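# Balance a bar level on the stand's ridge

## Task

Set the bar across the ridge at the top of the stand so that it lies very nearly horizontal, stays there on its own and keeps that state; a bar that holds its position only because the robot is still touching or holding it at the end does not count.

## Robot and tools

Robot: two FANUC CRX arms, left_arm and right_arm, each ending in a Robotiq 140 mm two-finger gripper. All poses share one scene frame: origin on the table top midway between the arms, +z up, +x out over the table, left_arm on the +y side (the names do not refer to image sides). Bases: left_arm at (+0.055, +0.424, 0), right_arm at (-0.058, -0.313, 0). The fingers point along the gripper's +z axis and open and close along its y axis. end_effector_position is the point between the pads when they are shut; closed fingertips extend about 33 mm past it, open ones about 9 mm. Closing pushes the tips roughly 24 mm further out, so allow that clearance above a surface. Reported hand positions can be slightly wrong, more so at long reach.

Row layout (used by both motion tools): one flat list of 20 numbers covering both arms, even if only one moves. Numbers 1-10 are left_arm: x, y, z (metres, absolute target for end_effector_position in the scene frame), qw, qx, qy, qz (absolute target orientation, w first), then gripper position, force_limit, speed. Numbers 11-20 repeat the same for right_arm. The gripper triple is each in [-1, 1]: position +1 = fully open (140 mm), about -0.8 = pads touching, -1 = close until blocked; force_limit -1/0/+1 ≈ 14/60/107 N; speed -1/0/+1 ≈ 30/140/250 mm/s. A 0 in the triple is a real command, so to leave a gripper alone resend its previous three numbers. To hold an arm still, resend its last reported whole pose plus its gripper values every call; to keep orientation, resend the same target quaternion rather than the drifted one from results. A target more than 0.6 m from the arm's last reported position along any gripper axis is refused and nothing moves.

execute_actions(actions, pictures): actions holds at most one item. Empty list = just read the state. {"rows": [[20 numbers], ...], "steps": n} runs n control steps (max 15, each 1/30 s, default 15), one row per step, the last row reused if rows run out. {"steps": n} without rows is a wait of up to 300 steps counted from the previous result, thinking time included. pictures chooses whether images are returned (default: yes).

move(target, speed): target is one 20-number row as above; each gripper travels in a straight line toward its absolute pose, both arms finishing together over 0.5 to 10 s (cut off at 10 s). speed is the path top speed in m/s, 0.002 to 0.5, default 0.25; turning is capped at twice that in rad/s. Rotation takes the shorter way. Paths do not avoid obstacles or the other arm; grippers lag, wander and can overshoot speed near full extension. Finger values are sent at the start. The result adds a "move:" line with the outcome (done, off_target, moving, held, fault) and limits (paced = the commanded pose was clipped; held = safety check blocked steps, after which the arm can jump quickly), plus each gripper's distance to its target.

wait(seconds): 0 to 10 s, nothing new is sent. zoom_image(camera, region): enlarges [x0, y0, x1, y1] (pixels, origin top-left, at most 504x504) of cam_high or cam_low (672x504) or cam_left_wrist or cam_right_wrist (504x504). show_instructions shows the reference pages; read_manual gives licence text; finished_scene(scene) ends scene 1 or 2 and grades it, irreversibly.

Control behaviour: each step, the commanded pose is clipped to 70 mm and 16 degrees from the measured pose, then reached by damped IK with position prioritized over orientation. After an action, an arm continues only to its last clipped pose, so far targets need further calls; check the pose in the result. The "Hand target" line shows what the controller is now driving toward. HELD marks steps where the row was not sent; "pose unreachable" names an arm whose command the clearance check altered.

Results: state line gives each gripper's position and quaternion. object_status: 0 moving, 1 stopped while opening, 2 stopped while closing (a grip), 3 reached target or pads met (thin items may still be held). position_measured is in counts: 3 open, 230 pads touching. To squeeze harder while status is 2, raise force_limit and nudge position (e.g. -1 to -0.98).

Avoid: faults. Contact torque at a joint's load limit (145 N m for waist/shoulder/elbow, 36.4 for the wrist joints, held weight included) or 150 N outside force stops that arm for 10 s and it yields. The arms are stiff, so even a small overshoot into a hard surface can trigger this; faster approaches hit harder. Don't let the arms collide. Long holding heats motors (MOTOR HOT warning, then OVER-TEMPERATURE brake stop). Never drop or knock anything off the table; avoid slips and slams. Loose objects may be nudged occasionally, so confirm the bar is still level and free, with the grippers released and clear, before calling finished_scene.

Each tool is called as name(argument=value, ...), one argument or row to a line, values as JSON.

## Session

execute_actions(
  actions=[],
)

Scene clock: 0.00 s of 4100.00 s.
left_arm: end_effector_position=(+0.3666, +0.6375, +0.2697) position_measured=3 object_status=3 end_effector_quat_wxyz=(-0.169, +0.451, +0.876, +0.029) | right_arm: end_effector_position=(+0.5413, -0.2258, +0.2486) position_measured=3 object_status=3 end_effector_quat_wxyz=(-0.139, +0.637, +0.484, +0.583)
Joint positions: left_arm=[ 0.614 -0.045  0.079 -0.337 -1.79   3.081] | right_arm=[-0.386  0.108 -0.179 -1.369 -1.199 -2.523]
Joint velocities: left_arm=[ 0.     0.    -0.     0.001  0.     0.001] | right_arm=[-0.    -0.    -0.     0.     0.001  0.001]
Hand target (left_arm): +0.367, +0.637, +0.270; -0.169, +0.451, +0.876, +0.029
Hand target (right_arm): +0.541, -0.226, +0.249; -0.139, +0.637, +0.484, +0.583

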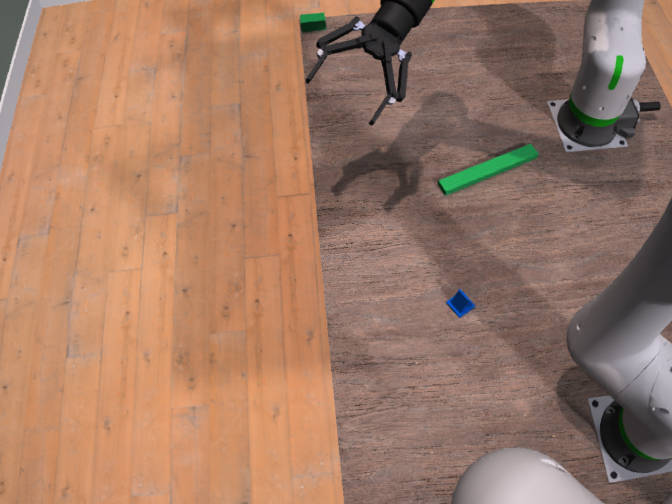

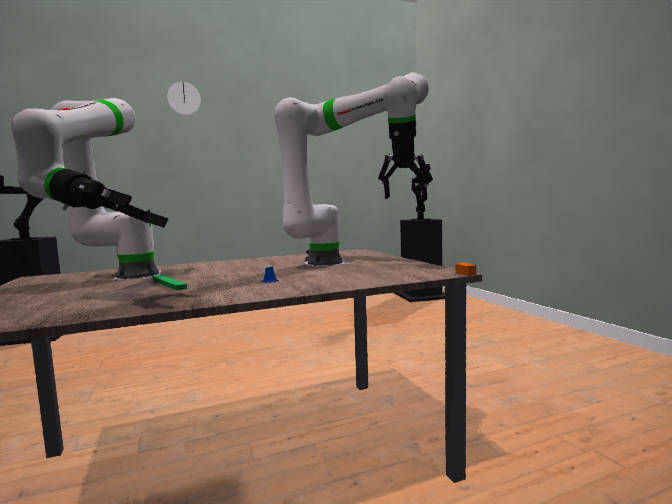

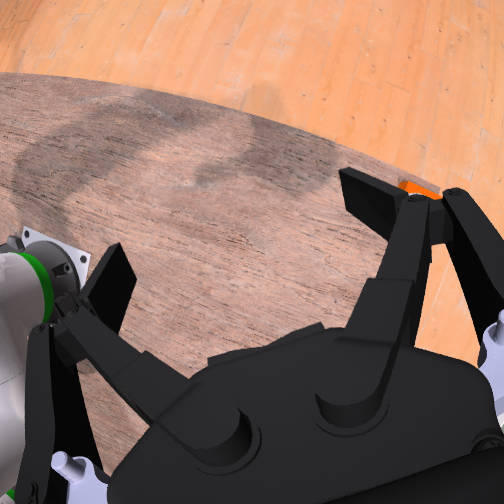

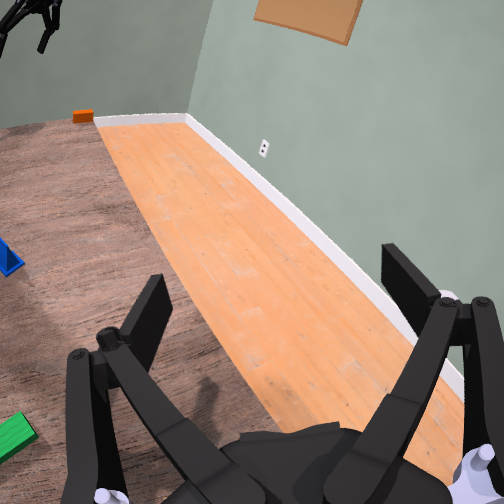

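move(
  target=[0.22,-0.19,0.13,0,0.988,0.156,0,1,0,0,0.4,-0.55,0.3,-0.139,0.637,0.484,0.583,1,0,0],
  speed=0.2,
)

action 0: the call puts the target (left_arm/x, left_arm/y, left_arm/z) 0.612 m from left_arm's end_effector_position in the last result along the gripper's own x axis as it stood there; a target may be at most 0.6 m away along each of those axes, so nothing of the call was run and nothing moved. Command a nearer target, and go on from there in a later call.

move(
  target=[0.33,0.15,0.22,0,0.988,0.156,0,1,0,0,0.4,-0.55,0.3,-0.139,0.637,0.484,0.583,1,0,0],
)

move(
  target=[0.22,-0.19,0.11,0,0.988,0.156,0,0.5,0,0,0.4,-0.55,0.3,-0.139,0.637,0.484,0.583,1,0,0],
)

Scene clock: 20.13 s of 4100.00 s.
left_arm: end_effector_position=(+0.3297, +0.1509, +0.2197) position_measured=3 object_status=3 end_effector_quat_wxyz=(+0.001, +0.988, +0.156, +0.001) | right_arm: end_effector_position=(+0.4007, -0.5497, +0.3006) position_measured=3 object_status=3 end_effector_quat_wxyz=(-0.139, +0.636, +0.484, +0.584)
Joint positions: left_arm=[-0.448 -0.163 -0.194  0.    -1.538  2.323] | right_arm=[-1.058  0.352  0.241 -1.234 -1.879 -2.509]
Joint velocities: left_arm=[-0.002  0.001  0.001  0.001  0.001 -0.005] | right_arm=[-0.001  0.001  0.002 -0.    -0.001  0.003]
Hand target (left_arm): +0.330, +0.151, +0.220; +0.001, +0.988, +0.155, +0.001
Hand target (right_arm): +0.401, -0.550, +0.301; -0.139, +0.636, +0.484, +0.584
Off the commanded pose (left_arm): 0.001 m, 0 deg.
Off the commanded pose (right_arm): 0.001 m, 0 deg.
After step 90, 12.93 s passed at rest.
move: done

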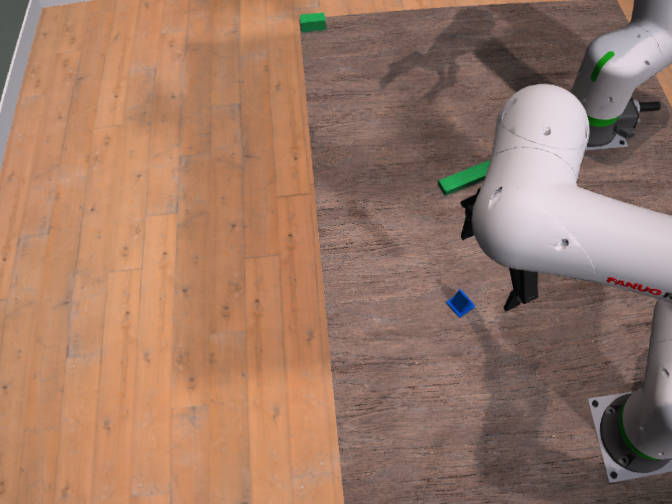

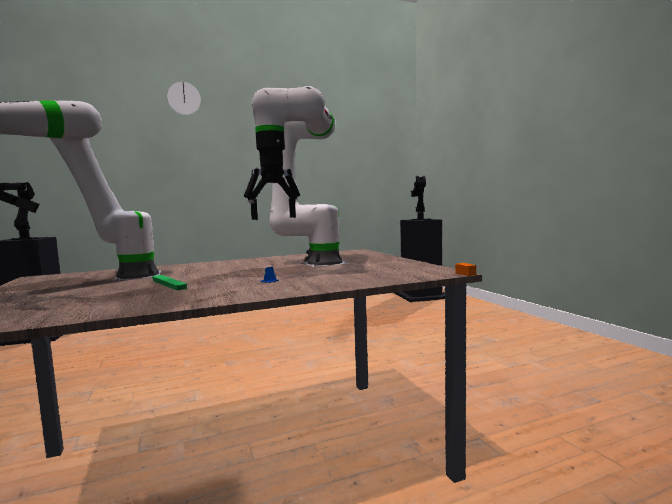

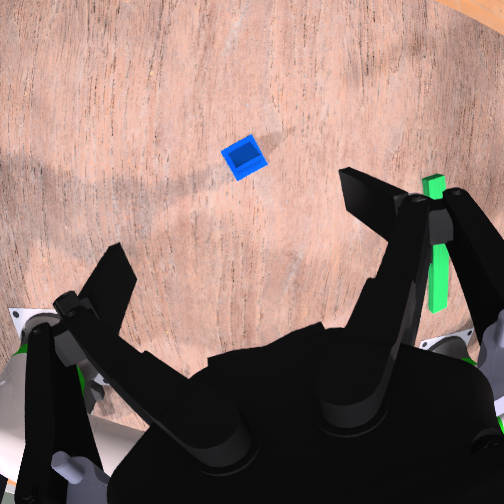

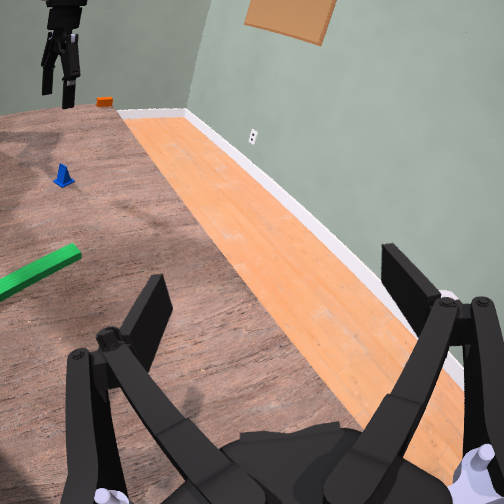

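Scene clock: 22.13 s of 4100.00 s.
left_arm: end_effector_position=(+0.2200, -0.1900, +0.1107) position_measured=66 object_status=3 end_effector_quat_wxyz=(+0.001, +0.988, +0.156, +0.000) | right_arm: end_effector_position=(+0.4000, -0.5500, +0.3000) position_measured=3 object_status=3 end_effector_quat_wxyz=(-0.139, +0.637, +0.484, +0.583)
Joint positions: left_arm=[-1.111  0.504  0.325  0.    -1.39   2.986] | right_arm=[-1.059  0.352  0.24  -1.232 -1.879 -2.509]
Joint velocities: left_arm=[-0.001  0.004  0.004  0.    -0.002  0.002] | right_arm=[-0.    -0.001 -0.001 -0.    -0.     0.001]
Hand target (left_arm): +0.220, -0.190, +0.111; +0.001, +0.988, +0.156, +0.000
Hand target (right_arm): +0.400, -0.550, +0.300; -0.139, +0.637, +0.484, +0.583
Off the commanded pose (left_arm): 0.001 m, 0 deg.
Off the commanded pose (right_arm): 0.000 m, 0 deg.
move: done

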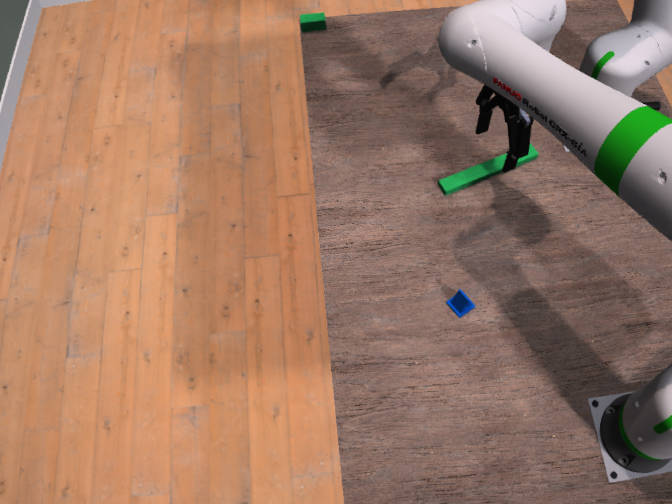

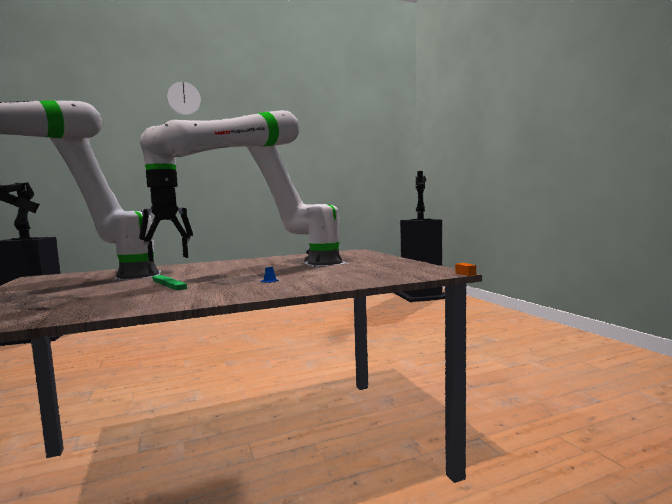

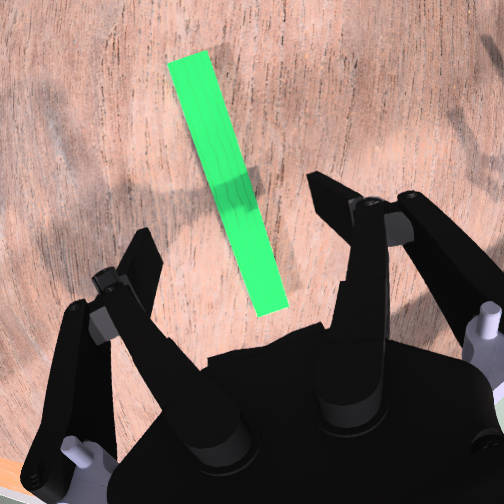

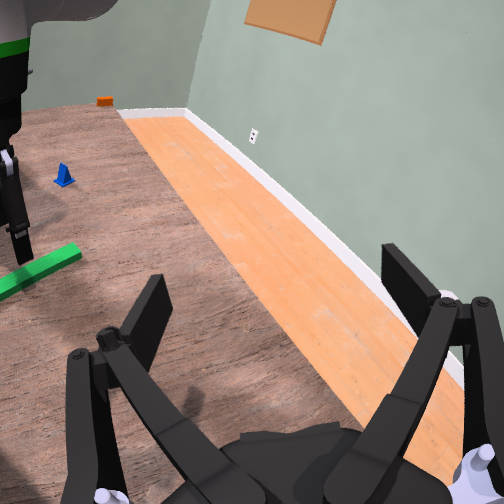

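move(
  target=[0.223,-0.189,0.04,0,0.988,0.156,0,0.2,0,0,0.4,-0.55,0.3,-0.139,0.637,0.484,0.583,1,0,0],
  speed=0.1,
)

Scene clock: 25.37 s of 4100.00 s.
left_arm: end_effector_position=(+0.2231, -0.1892, +0.0401) position_measured=104 object_status=3 end_effector_quat_wxyz=(-0.000, +0.988, +0.156, +0.000) | right_arm: end_effector_position=(+0.4000, -0.5500, +0.3000) position_measured=3 object_status=3 end_effector_quat_wxyz=(-0.139, +0.637, +0.484, +0.583)
Joint positions: left_arm=[-1.106  0.55   0.224 -0.    -1.244  2.981] | right_arm=[-1.059  0.352  0.24  -1.232 -1.879 -2.509]
Joint velocities: left_arm=[ 0.    -0.    -0.001  0.     0.003  0.001] | right_arm=[-0.001 -0.001  0.    -0.    -0.    -0.001]
Hand target (left_arm): +0.223, -0.189, +0.040; +0.000, +0.988, +0.156, -0.000
Hand target (right_arm): +0.400, -0.550, +0.300; -0.139, +0.637, +0.484, +0.583
Off the commanded pose (left_arm): 0.000 m, 0 deg.
Off the commanded pose (right_arm): 0.000 m, 0 deg.
move: done

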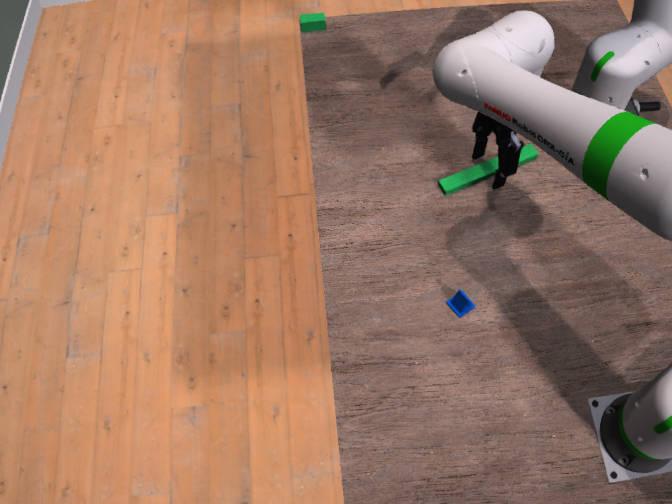

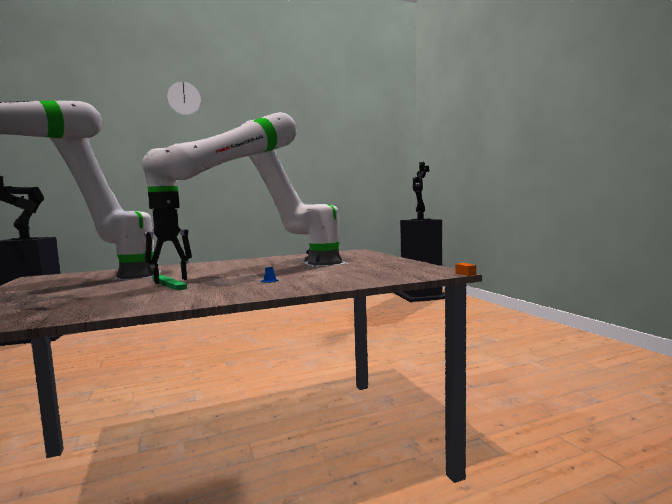

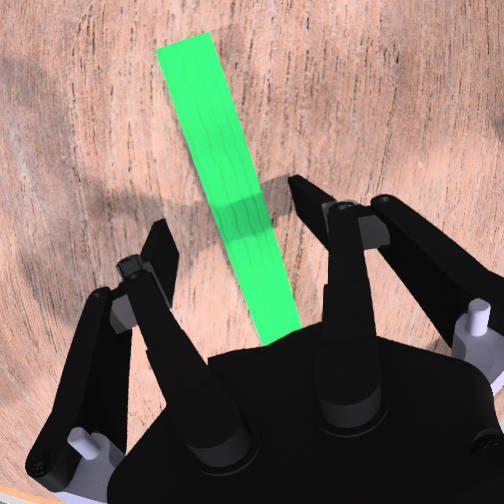

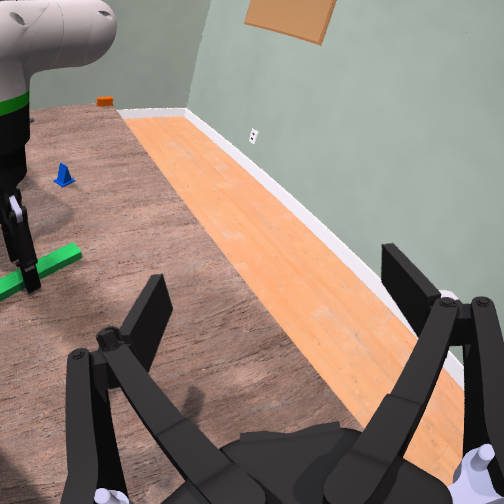

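move(
  target=[0.224,-0.193,0.038,0,0.988,0.156,0,0.2,0,0,0.4,-0.55,0.3,-0.139,0.637,0.484,0.583,1,0,0],
  speed=0.05,
)

move(
  target=[0.224,-0.193,0.038,0,0.988,0.156,0,-1,0,-0.5,0.4,-0.55,0.3,-0.139,0.637,0.484,0.583,1,0,0],
)

move(
  target=[0.26,-0.1,0.12,0,0.972,0.233,0,-1,0,-0.5,0.45,-0.45,0.25,-0.139,0.637,0.484,0.583,1,0,0],
  speed=0.2,
)

move(
  target=[0.36,0.135,0.115,0,0.972,0.233,0,-1,0,-0.5,0.5,-0.17,0.1,0.603,-0.369,-0.603,-0.369,1,0,0],
  speed=0.2,
)

Scene clock: 31.20 s of 4100.00 s.
left_arm: end_effector_position=(+0.2240, -0.1930, +0.0380) position_measured=104 object_status=3 end_effector_quat_wxyz=(+0.000, +0.988, +0.156, -0.000) | right_arm: end_effector_position=(+0.4000, -0.5500, +0.3000) position_measured=3 object_status=3 end_effector_quat_wxyz=(-0.139, +0.637, +0.484, +0.583)
Joint positions: left_arm=[-1.108  0.562  0.236  0.    -1.245  2.983] | right_arm=[-1.059  0.352  0.24  -1.232 -1.879 -2.509]
Joint velocities: left_arm=[-0.     0.001  0.001 -0.    -0.    -0.   ] | right_arm=[ 0.001  0.    -0.     0.     0.    -0.001]
Hand target (left_arm): +0.224, -0.193, +0.038; +0.000, +0.988, +0.156, -0.000
Hand target (right_arm): +0.400, -0.550, +0.300; -0.139, +0.637, +0.484, +0.583
Off the commanded pose (left_arm): 0.000 m, 0 deg.
Off the commanded pose (right_arm): 0.000 m, 0 deg.
After step 90, 2.13 s passed at rest.
move: done

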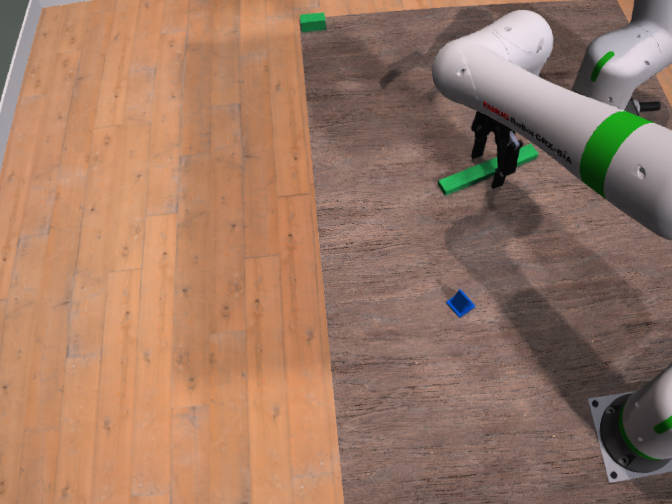

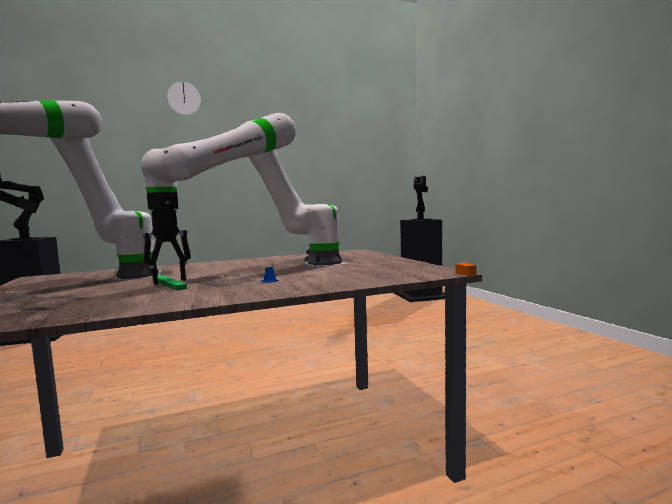

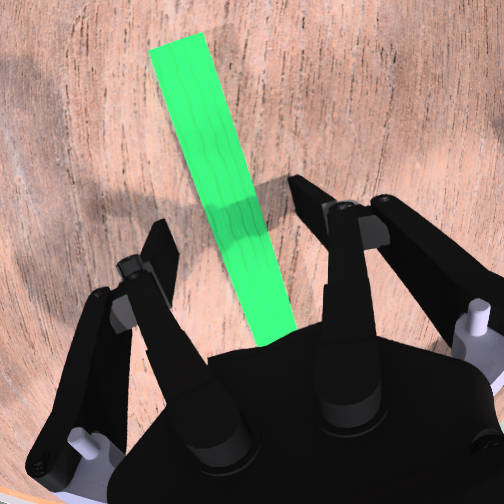

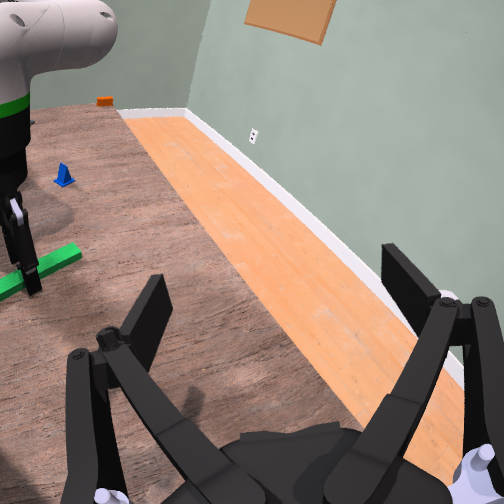

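Scene clock: 32.00 s of 4100.00 s.
left_arm: end_effector_position=(+0.2240, -0.1930, +0.0381) position_measured=185 object_status=0 end_effector_quat_wxyz=(+0.000, +0.988, +0.156, -0.000) | right_arm: end_effector_position=(+0.4000, -0.5500, +0.3000) position_measured=3 object_status=3 end_effector_quat_wxyz=(-0.139, +0.637, +0.484, +0.583)
Joint positions: left_arm=[-1.108  0.562  0.236  0.    -1.245  2.983] | right_arm=[-1.059  0.352  0.24  -1.232 -1.879 -2.509]
Joint velocities: left_arm=[-0.    -0.002 -0.     0.    -0.001 -0.001] | right_arm=[ 0.001  0.001 -0.    -0.    -0.001  0.001]
Hand target (left_arm): +0.224, -0.193, +0.038; -0.000, +0.988, +0.156, -0.000
Hand target (right_arm): +0.400, -0.550, +0.300; -0.139, +0.637, +0.484, +0.583
Off the commanded pose (left_arm): 0.000 m, 0 deg.
Off the commanded pose (right_arm): 0.000 m, 0 deg.
move: done

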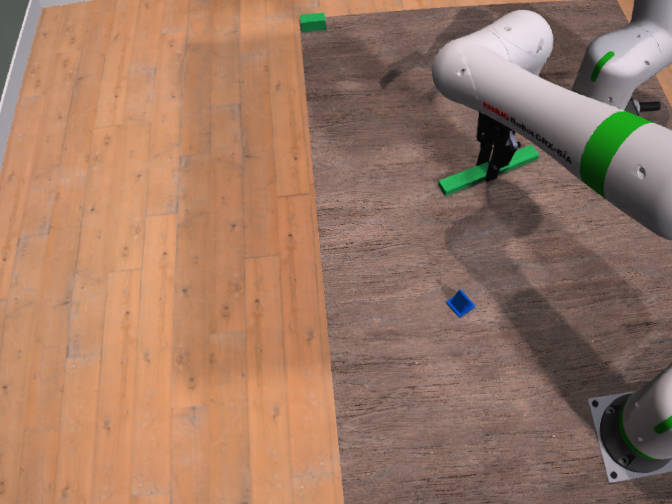

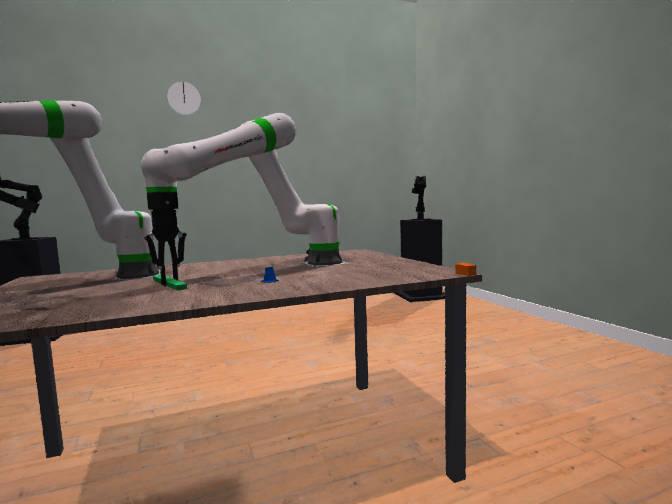

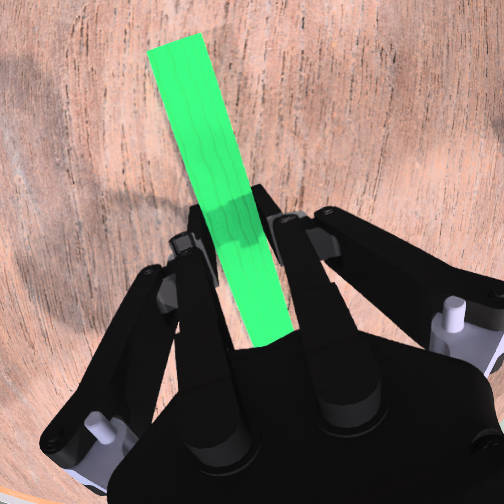

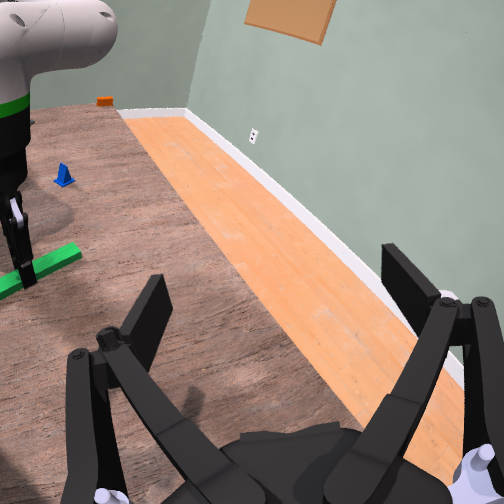

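Scene clock: 33.10 s of 4100.00 s.
left_arm: end_effector_position=(+0.2601, -0.0998, +0.1197) position_measured=185 object_status=2 end_effector_quat_wxyz=(-0.000, +0.972, +0.233, +0.000) | right_arm: end_effector_position=(+0.4498, -0.4500, +0.2500) position_measured=3 object_status=3 end_effector_quat_wxyz=(-0.139, +0.637, +0.484, +0.583)
Joint positions: left_arm=[-0.973  0.318  0.087 -0.001 -1.341  3.006] | right_arm=[-0.875  0.272  0.013 -1.249 -1.66  -2.427]
Joint velocities: left_arm=[ 0.001 -0.002 -0.001 -0.001 -0.001  0.   ] | right_arm=[-0.     0.    -0.001 -0.     0.002  0.   ]
Hand target (left_arm): +0.260, -0.100, +0.120; -0.000, +0.972, +0.233, +0.000
Hand target (right_arm): +0.450, -0.450, +0.250; -0.139, +0.637, +0.484, +0.583
Off the commanded pose (left_arm): 0.000 m, 0 deg.
Off the commanded pose (right_arm): 0.000 m, 0 deg.
move: done

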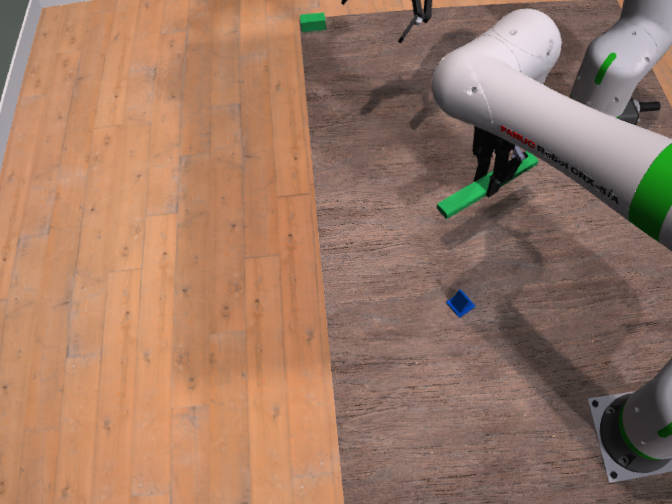

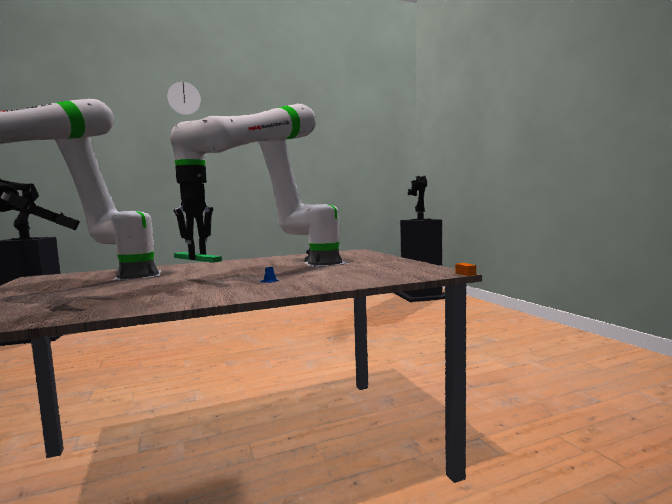

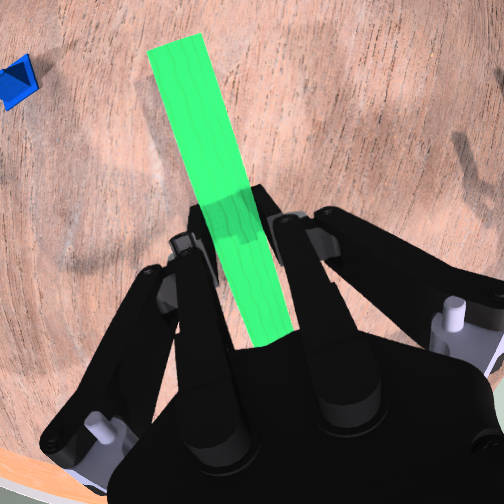

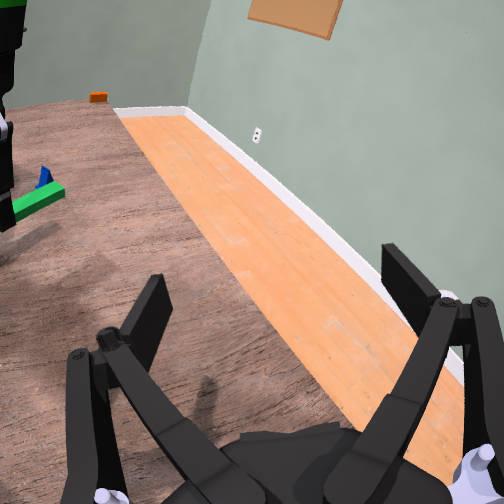

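Scene clock: 36.53 s of 4100.00 s.
left_arm: end_effector_position=(+0.3602, +0.1349, +0.1146) position_measured=185 object_status=2 end_effector_quat_wxyz=(-0.001, +0.972, +0.233, +0.000) | right_arm: end_effector_position=(+0.4996, -0.1717, +0.1006) position_measured=3 object_status=3 end_effector_quat_wxyz=(+0.603, -0.370, -0.603, -0.368)
Joint positions: left_arm=[-0.453 -0.03  -0.322 -0.001 -1.28   2.486] | right_arm=[-0.21   1.138  0.816 -1.323 -2.2   -2.742]
Joint velocities: left_arm=[ 0.001 -0.001 -0.     0.005  0.     0.   ] | right_arm=[ 0.002  0.004  0.005 -0.003 -0.002 -0.007]
Hand target (left_arm): +0.360, +0.135, +0.115; -0.000, +0.972, +0.233, -0.000
Hand target (right_arm): +0.500, -0.172, +0.101; +0.603, -0.370, -0.603, -0.368
Off the commanded pose (left_arm): 0.000 m, 0 deg.
Off the commanded pose (right_arm): 0.002 m, 0 deg.
move: done

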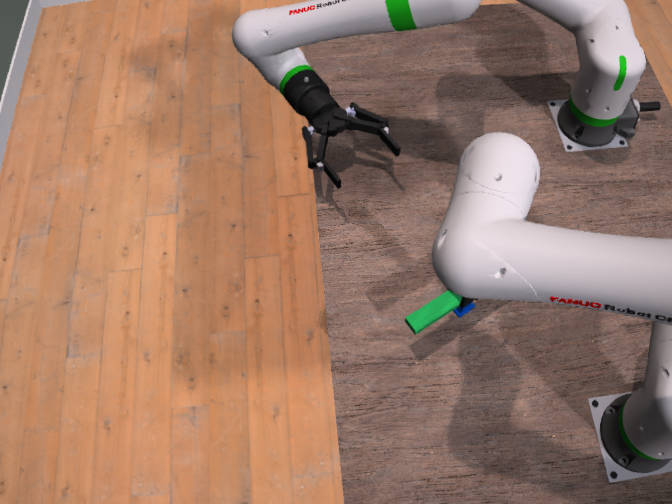

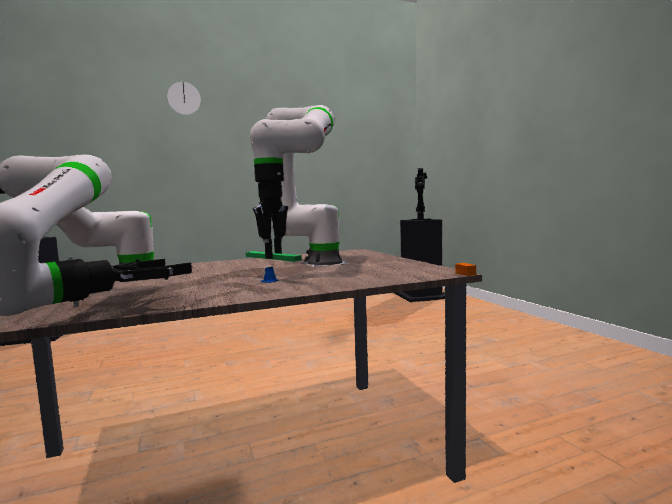

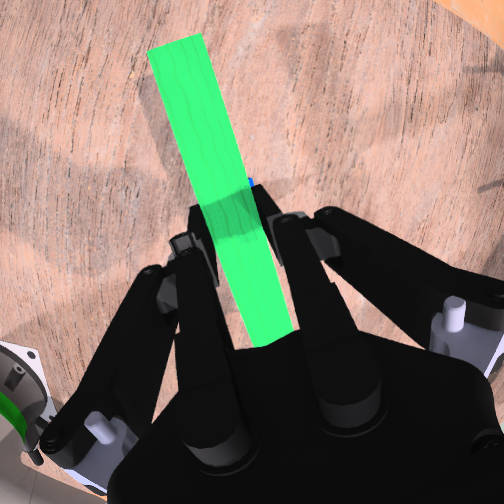

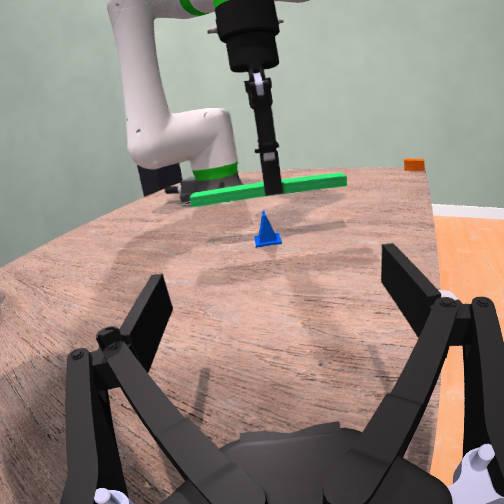

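move(
  target=[0.352,0.129,0.095,0,0.972,0.233,0,-1,0,-0.5,0.46,-0.09,0.1,0.603,-0.369,-0.603,-0.369,1,0,0],
  speed=0.1,
)

zoom_image(
  camera="cam_right_wrist",
  region=[150,150,390,290],
)

zoom_image(
  camera="cam_low",
  region=[230,240,310,290],
)

Scene clock: 40.50 s of 4100.00 s.
left_arm: end_effector_position=(+0.3521, +0.1290, +0.0950) position_measured=185 object_status=2 end_effector_quat_wxyz=(+0.000, +0.972, +0.233, -0.000) | right_arm: end_effector_position=(+0.4600, -0.0901, +0.1001) position_measured=3 object_status=3 end_effector_quat_wxyz=(+0.603, -0.369, -0.603, -0.369)
Joint positions: left_arm=[-0.474 -0.02  -0.36   0.    -1.231  2.507] | right_arm=[-0.102  1.026  0.584 -1.308 -2.073 -2.632]
Joint velocities: left_arm=[-0.    -0.002 -0.    -0.     0.001  0.002] | right_arm=[ 0.002 -0.001 -0.003 -0.001  0.002  0.001]
Hand target (left_arm): +0.352, +0.129, +0.095; +0.000, +0.972, +0.233, -0.000
Hand target (right_arm): +0.460, -0.090, +0.100; +0.603, -0.369, -0.603, -0.369
Off the commanded pose (left_arm): 0.000 m, 0 deg.
Off the commanded pose (right_arm): 0.000 m, 0 deg.
move: done

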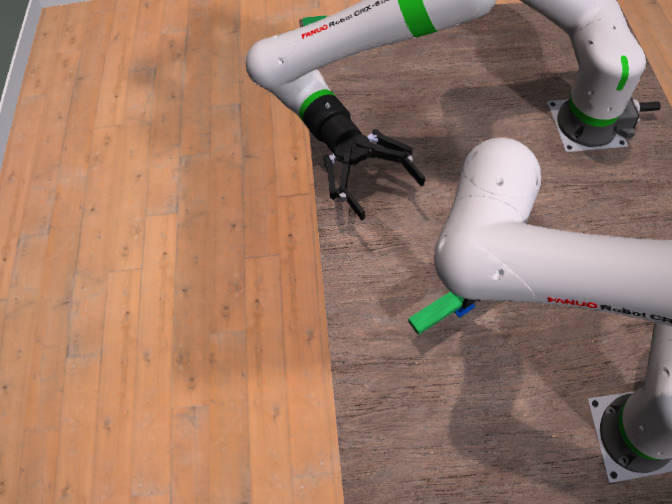

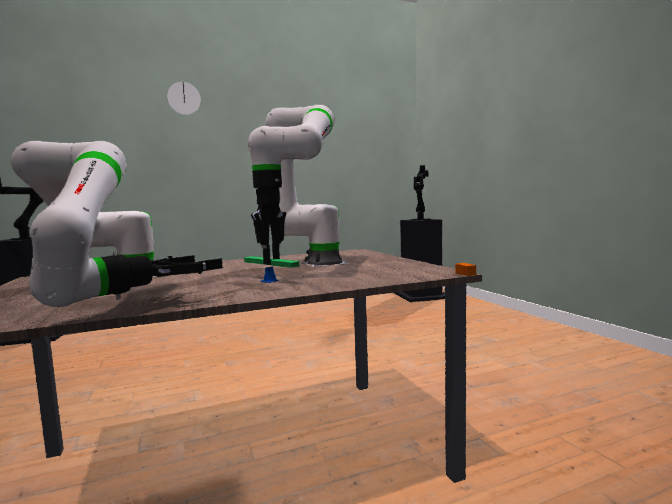

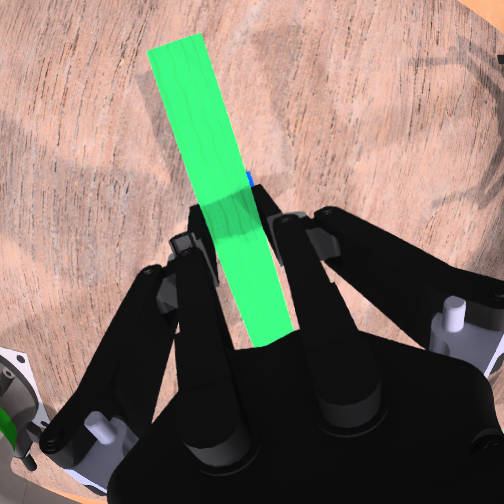

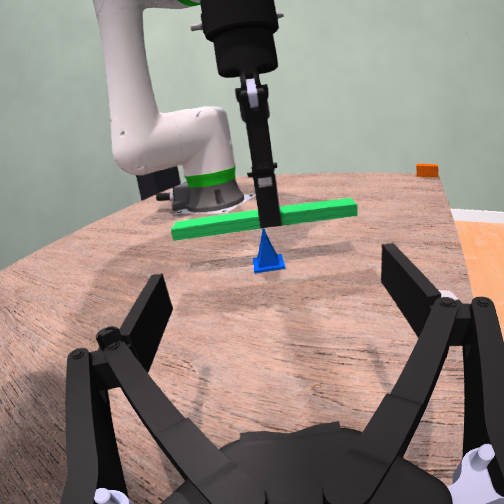

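Region (150, 150, 390, 290) of cam_right_wrist's 504x504 image, scaled by 2.100, with more detail than that image has; it fills the top 294 rows of this view, and the rest is white.

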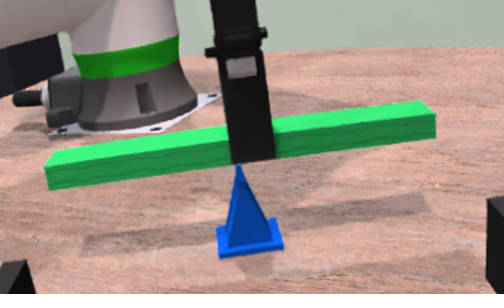

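Region (230, 240, 310, 290) of cam_low's 672x504 image, scaled by 6.300, with more detail than that image has; it fills the top 315 rows of this view, and the rest is white.

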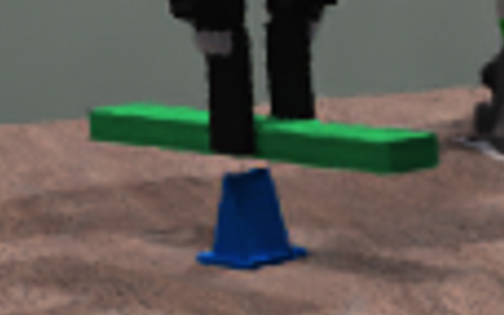

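move(
  target=[0.353,0.1245,0.088,0,0.972,0.233,0,-1,0,-0.5,0.46,-0.09,0.1,0.603,-0.369,-0.603,-0.369,1,0,0],
  speed=0.02,
)

zoom_image(
  camera="cam_right_wrist",
  region=[160,180,370,290],
)

zoom_image(
  camera="cam_low",
  region=[230,240,310,290],
)

Scene clock: 44.93 s of 4100.00 s.
left_arm: end_effector_position=(+0.3530, +0.1245, +0.0881) position_measured=185 object_status=2 end_effector_quat_wxyz=(+0.000, +0.972, +0.233, -0.000) | right_arm: end_effector_position=(+0.4600, -0.0900, +0.1001) position_measured=3 object_status=3 end_effector_quat_wxyz=(+0.603, -0.369, -0.603, -0.369)
Joint positions: left_arm=[-0.483 -0.004 -0.361  0.    -1.213  2.516] | right_arm=[-0.102  1.026  0.584 -1.308 -2.073 -2.632]
Joint velocities: left_arm=[-0.001  0.003  0.    -0.     0.002  0.002] | right_arm=[-0.002  0.002  0.     0.    -0.     0.001]
Hand target (left_arm): +0.353, +0.124, +0.088; +0.000, +0.972, +0.233, -0.000
Hand target (right_arm): +0.460, -0.090, +0.100; +0.603, -0.369, -0.603, -0.369
Off the commanded pose (left_arm): 0.000 m, 0 deg.
Off the commanded pose (right_arm): 0.000 m, 0 deg.
After step 90, 0.73 s passed at rest.
move: done

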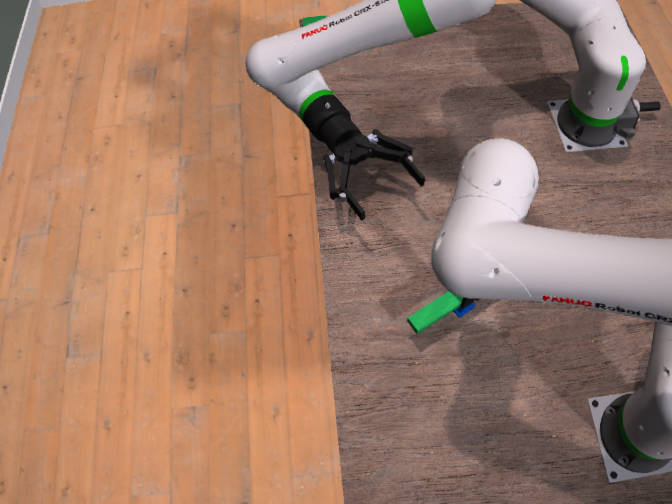

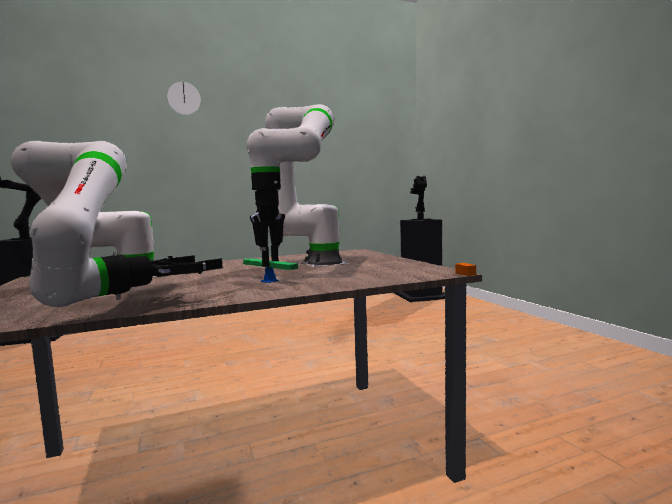

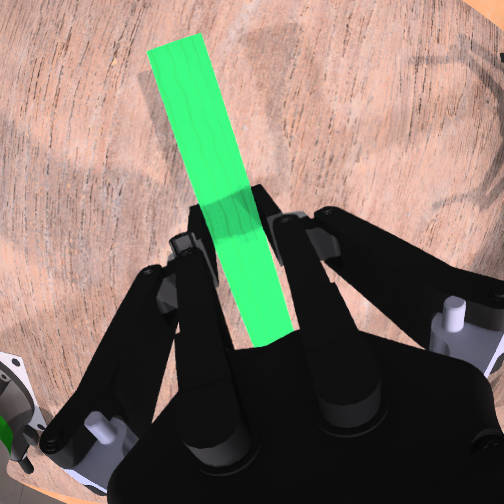

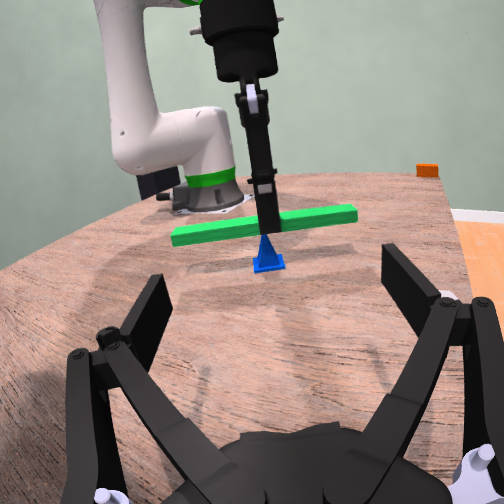

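Region (160, 180, 370, 290) of cam_right_wrist's 504x504 image, scaled by 2.400, with more detail than that image has; it fills the top 264 rows of this view, and the rest is white.

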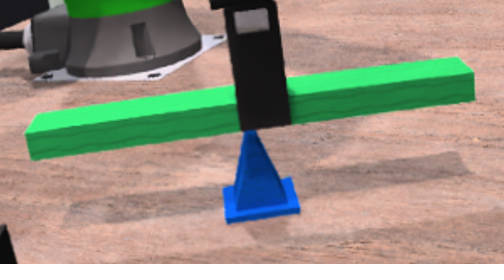

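Region (230, 240, 310, 290) of cam_low's 672x504 image, scaled by 6.300, with more detail than that image has; it fills the top 315 rows of this view, and the rest is white.

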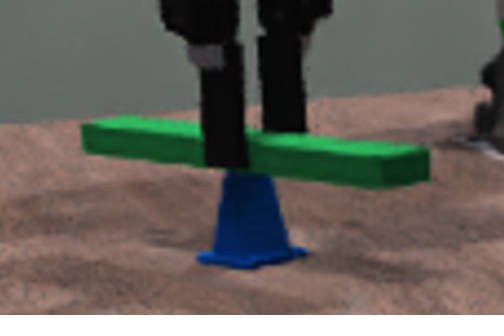

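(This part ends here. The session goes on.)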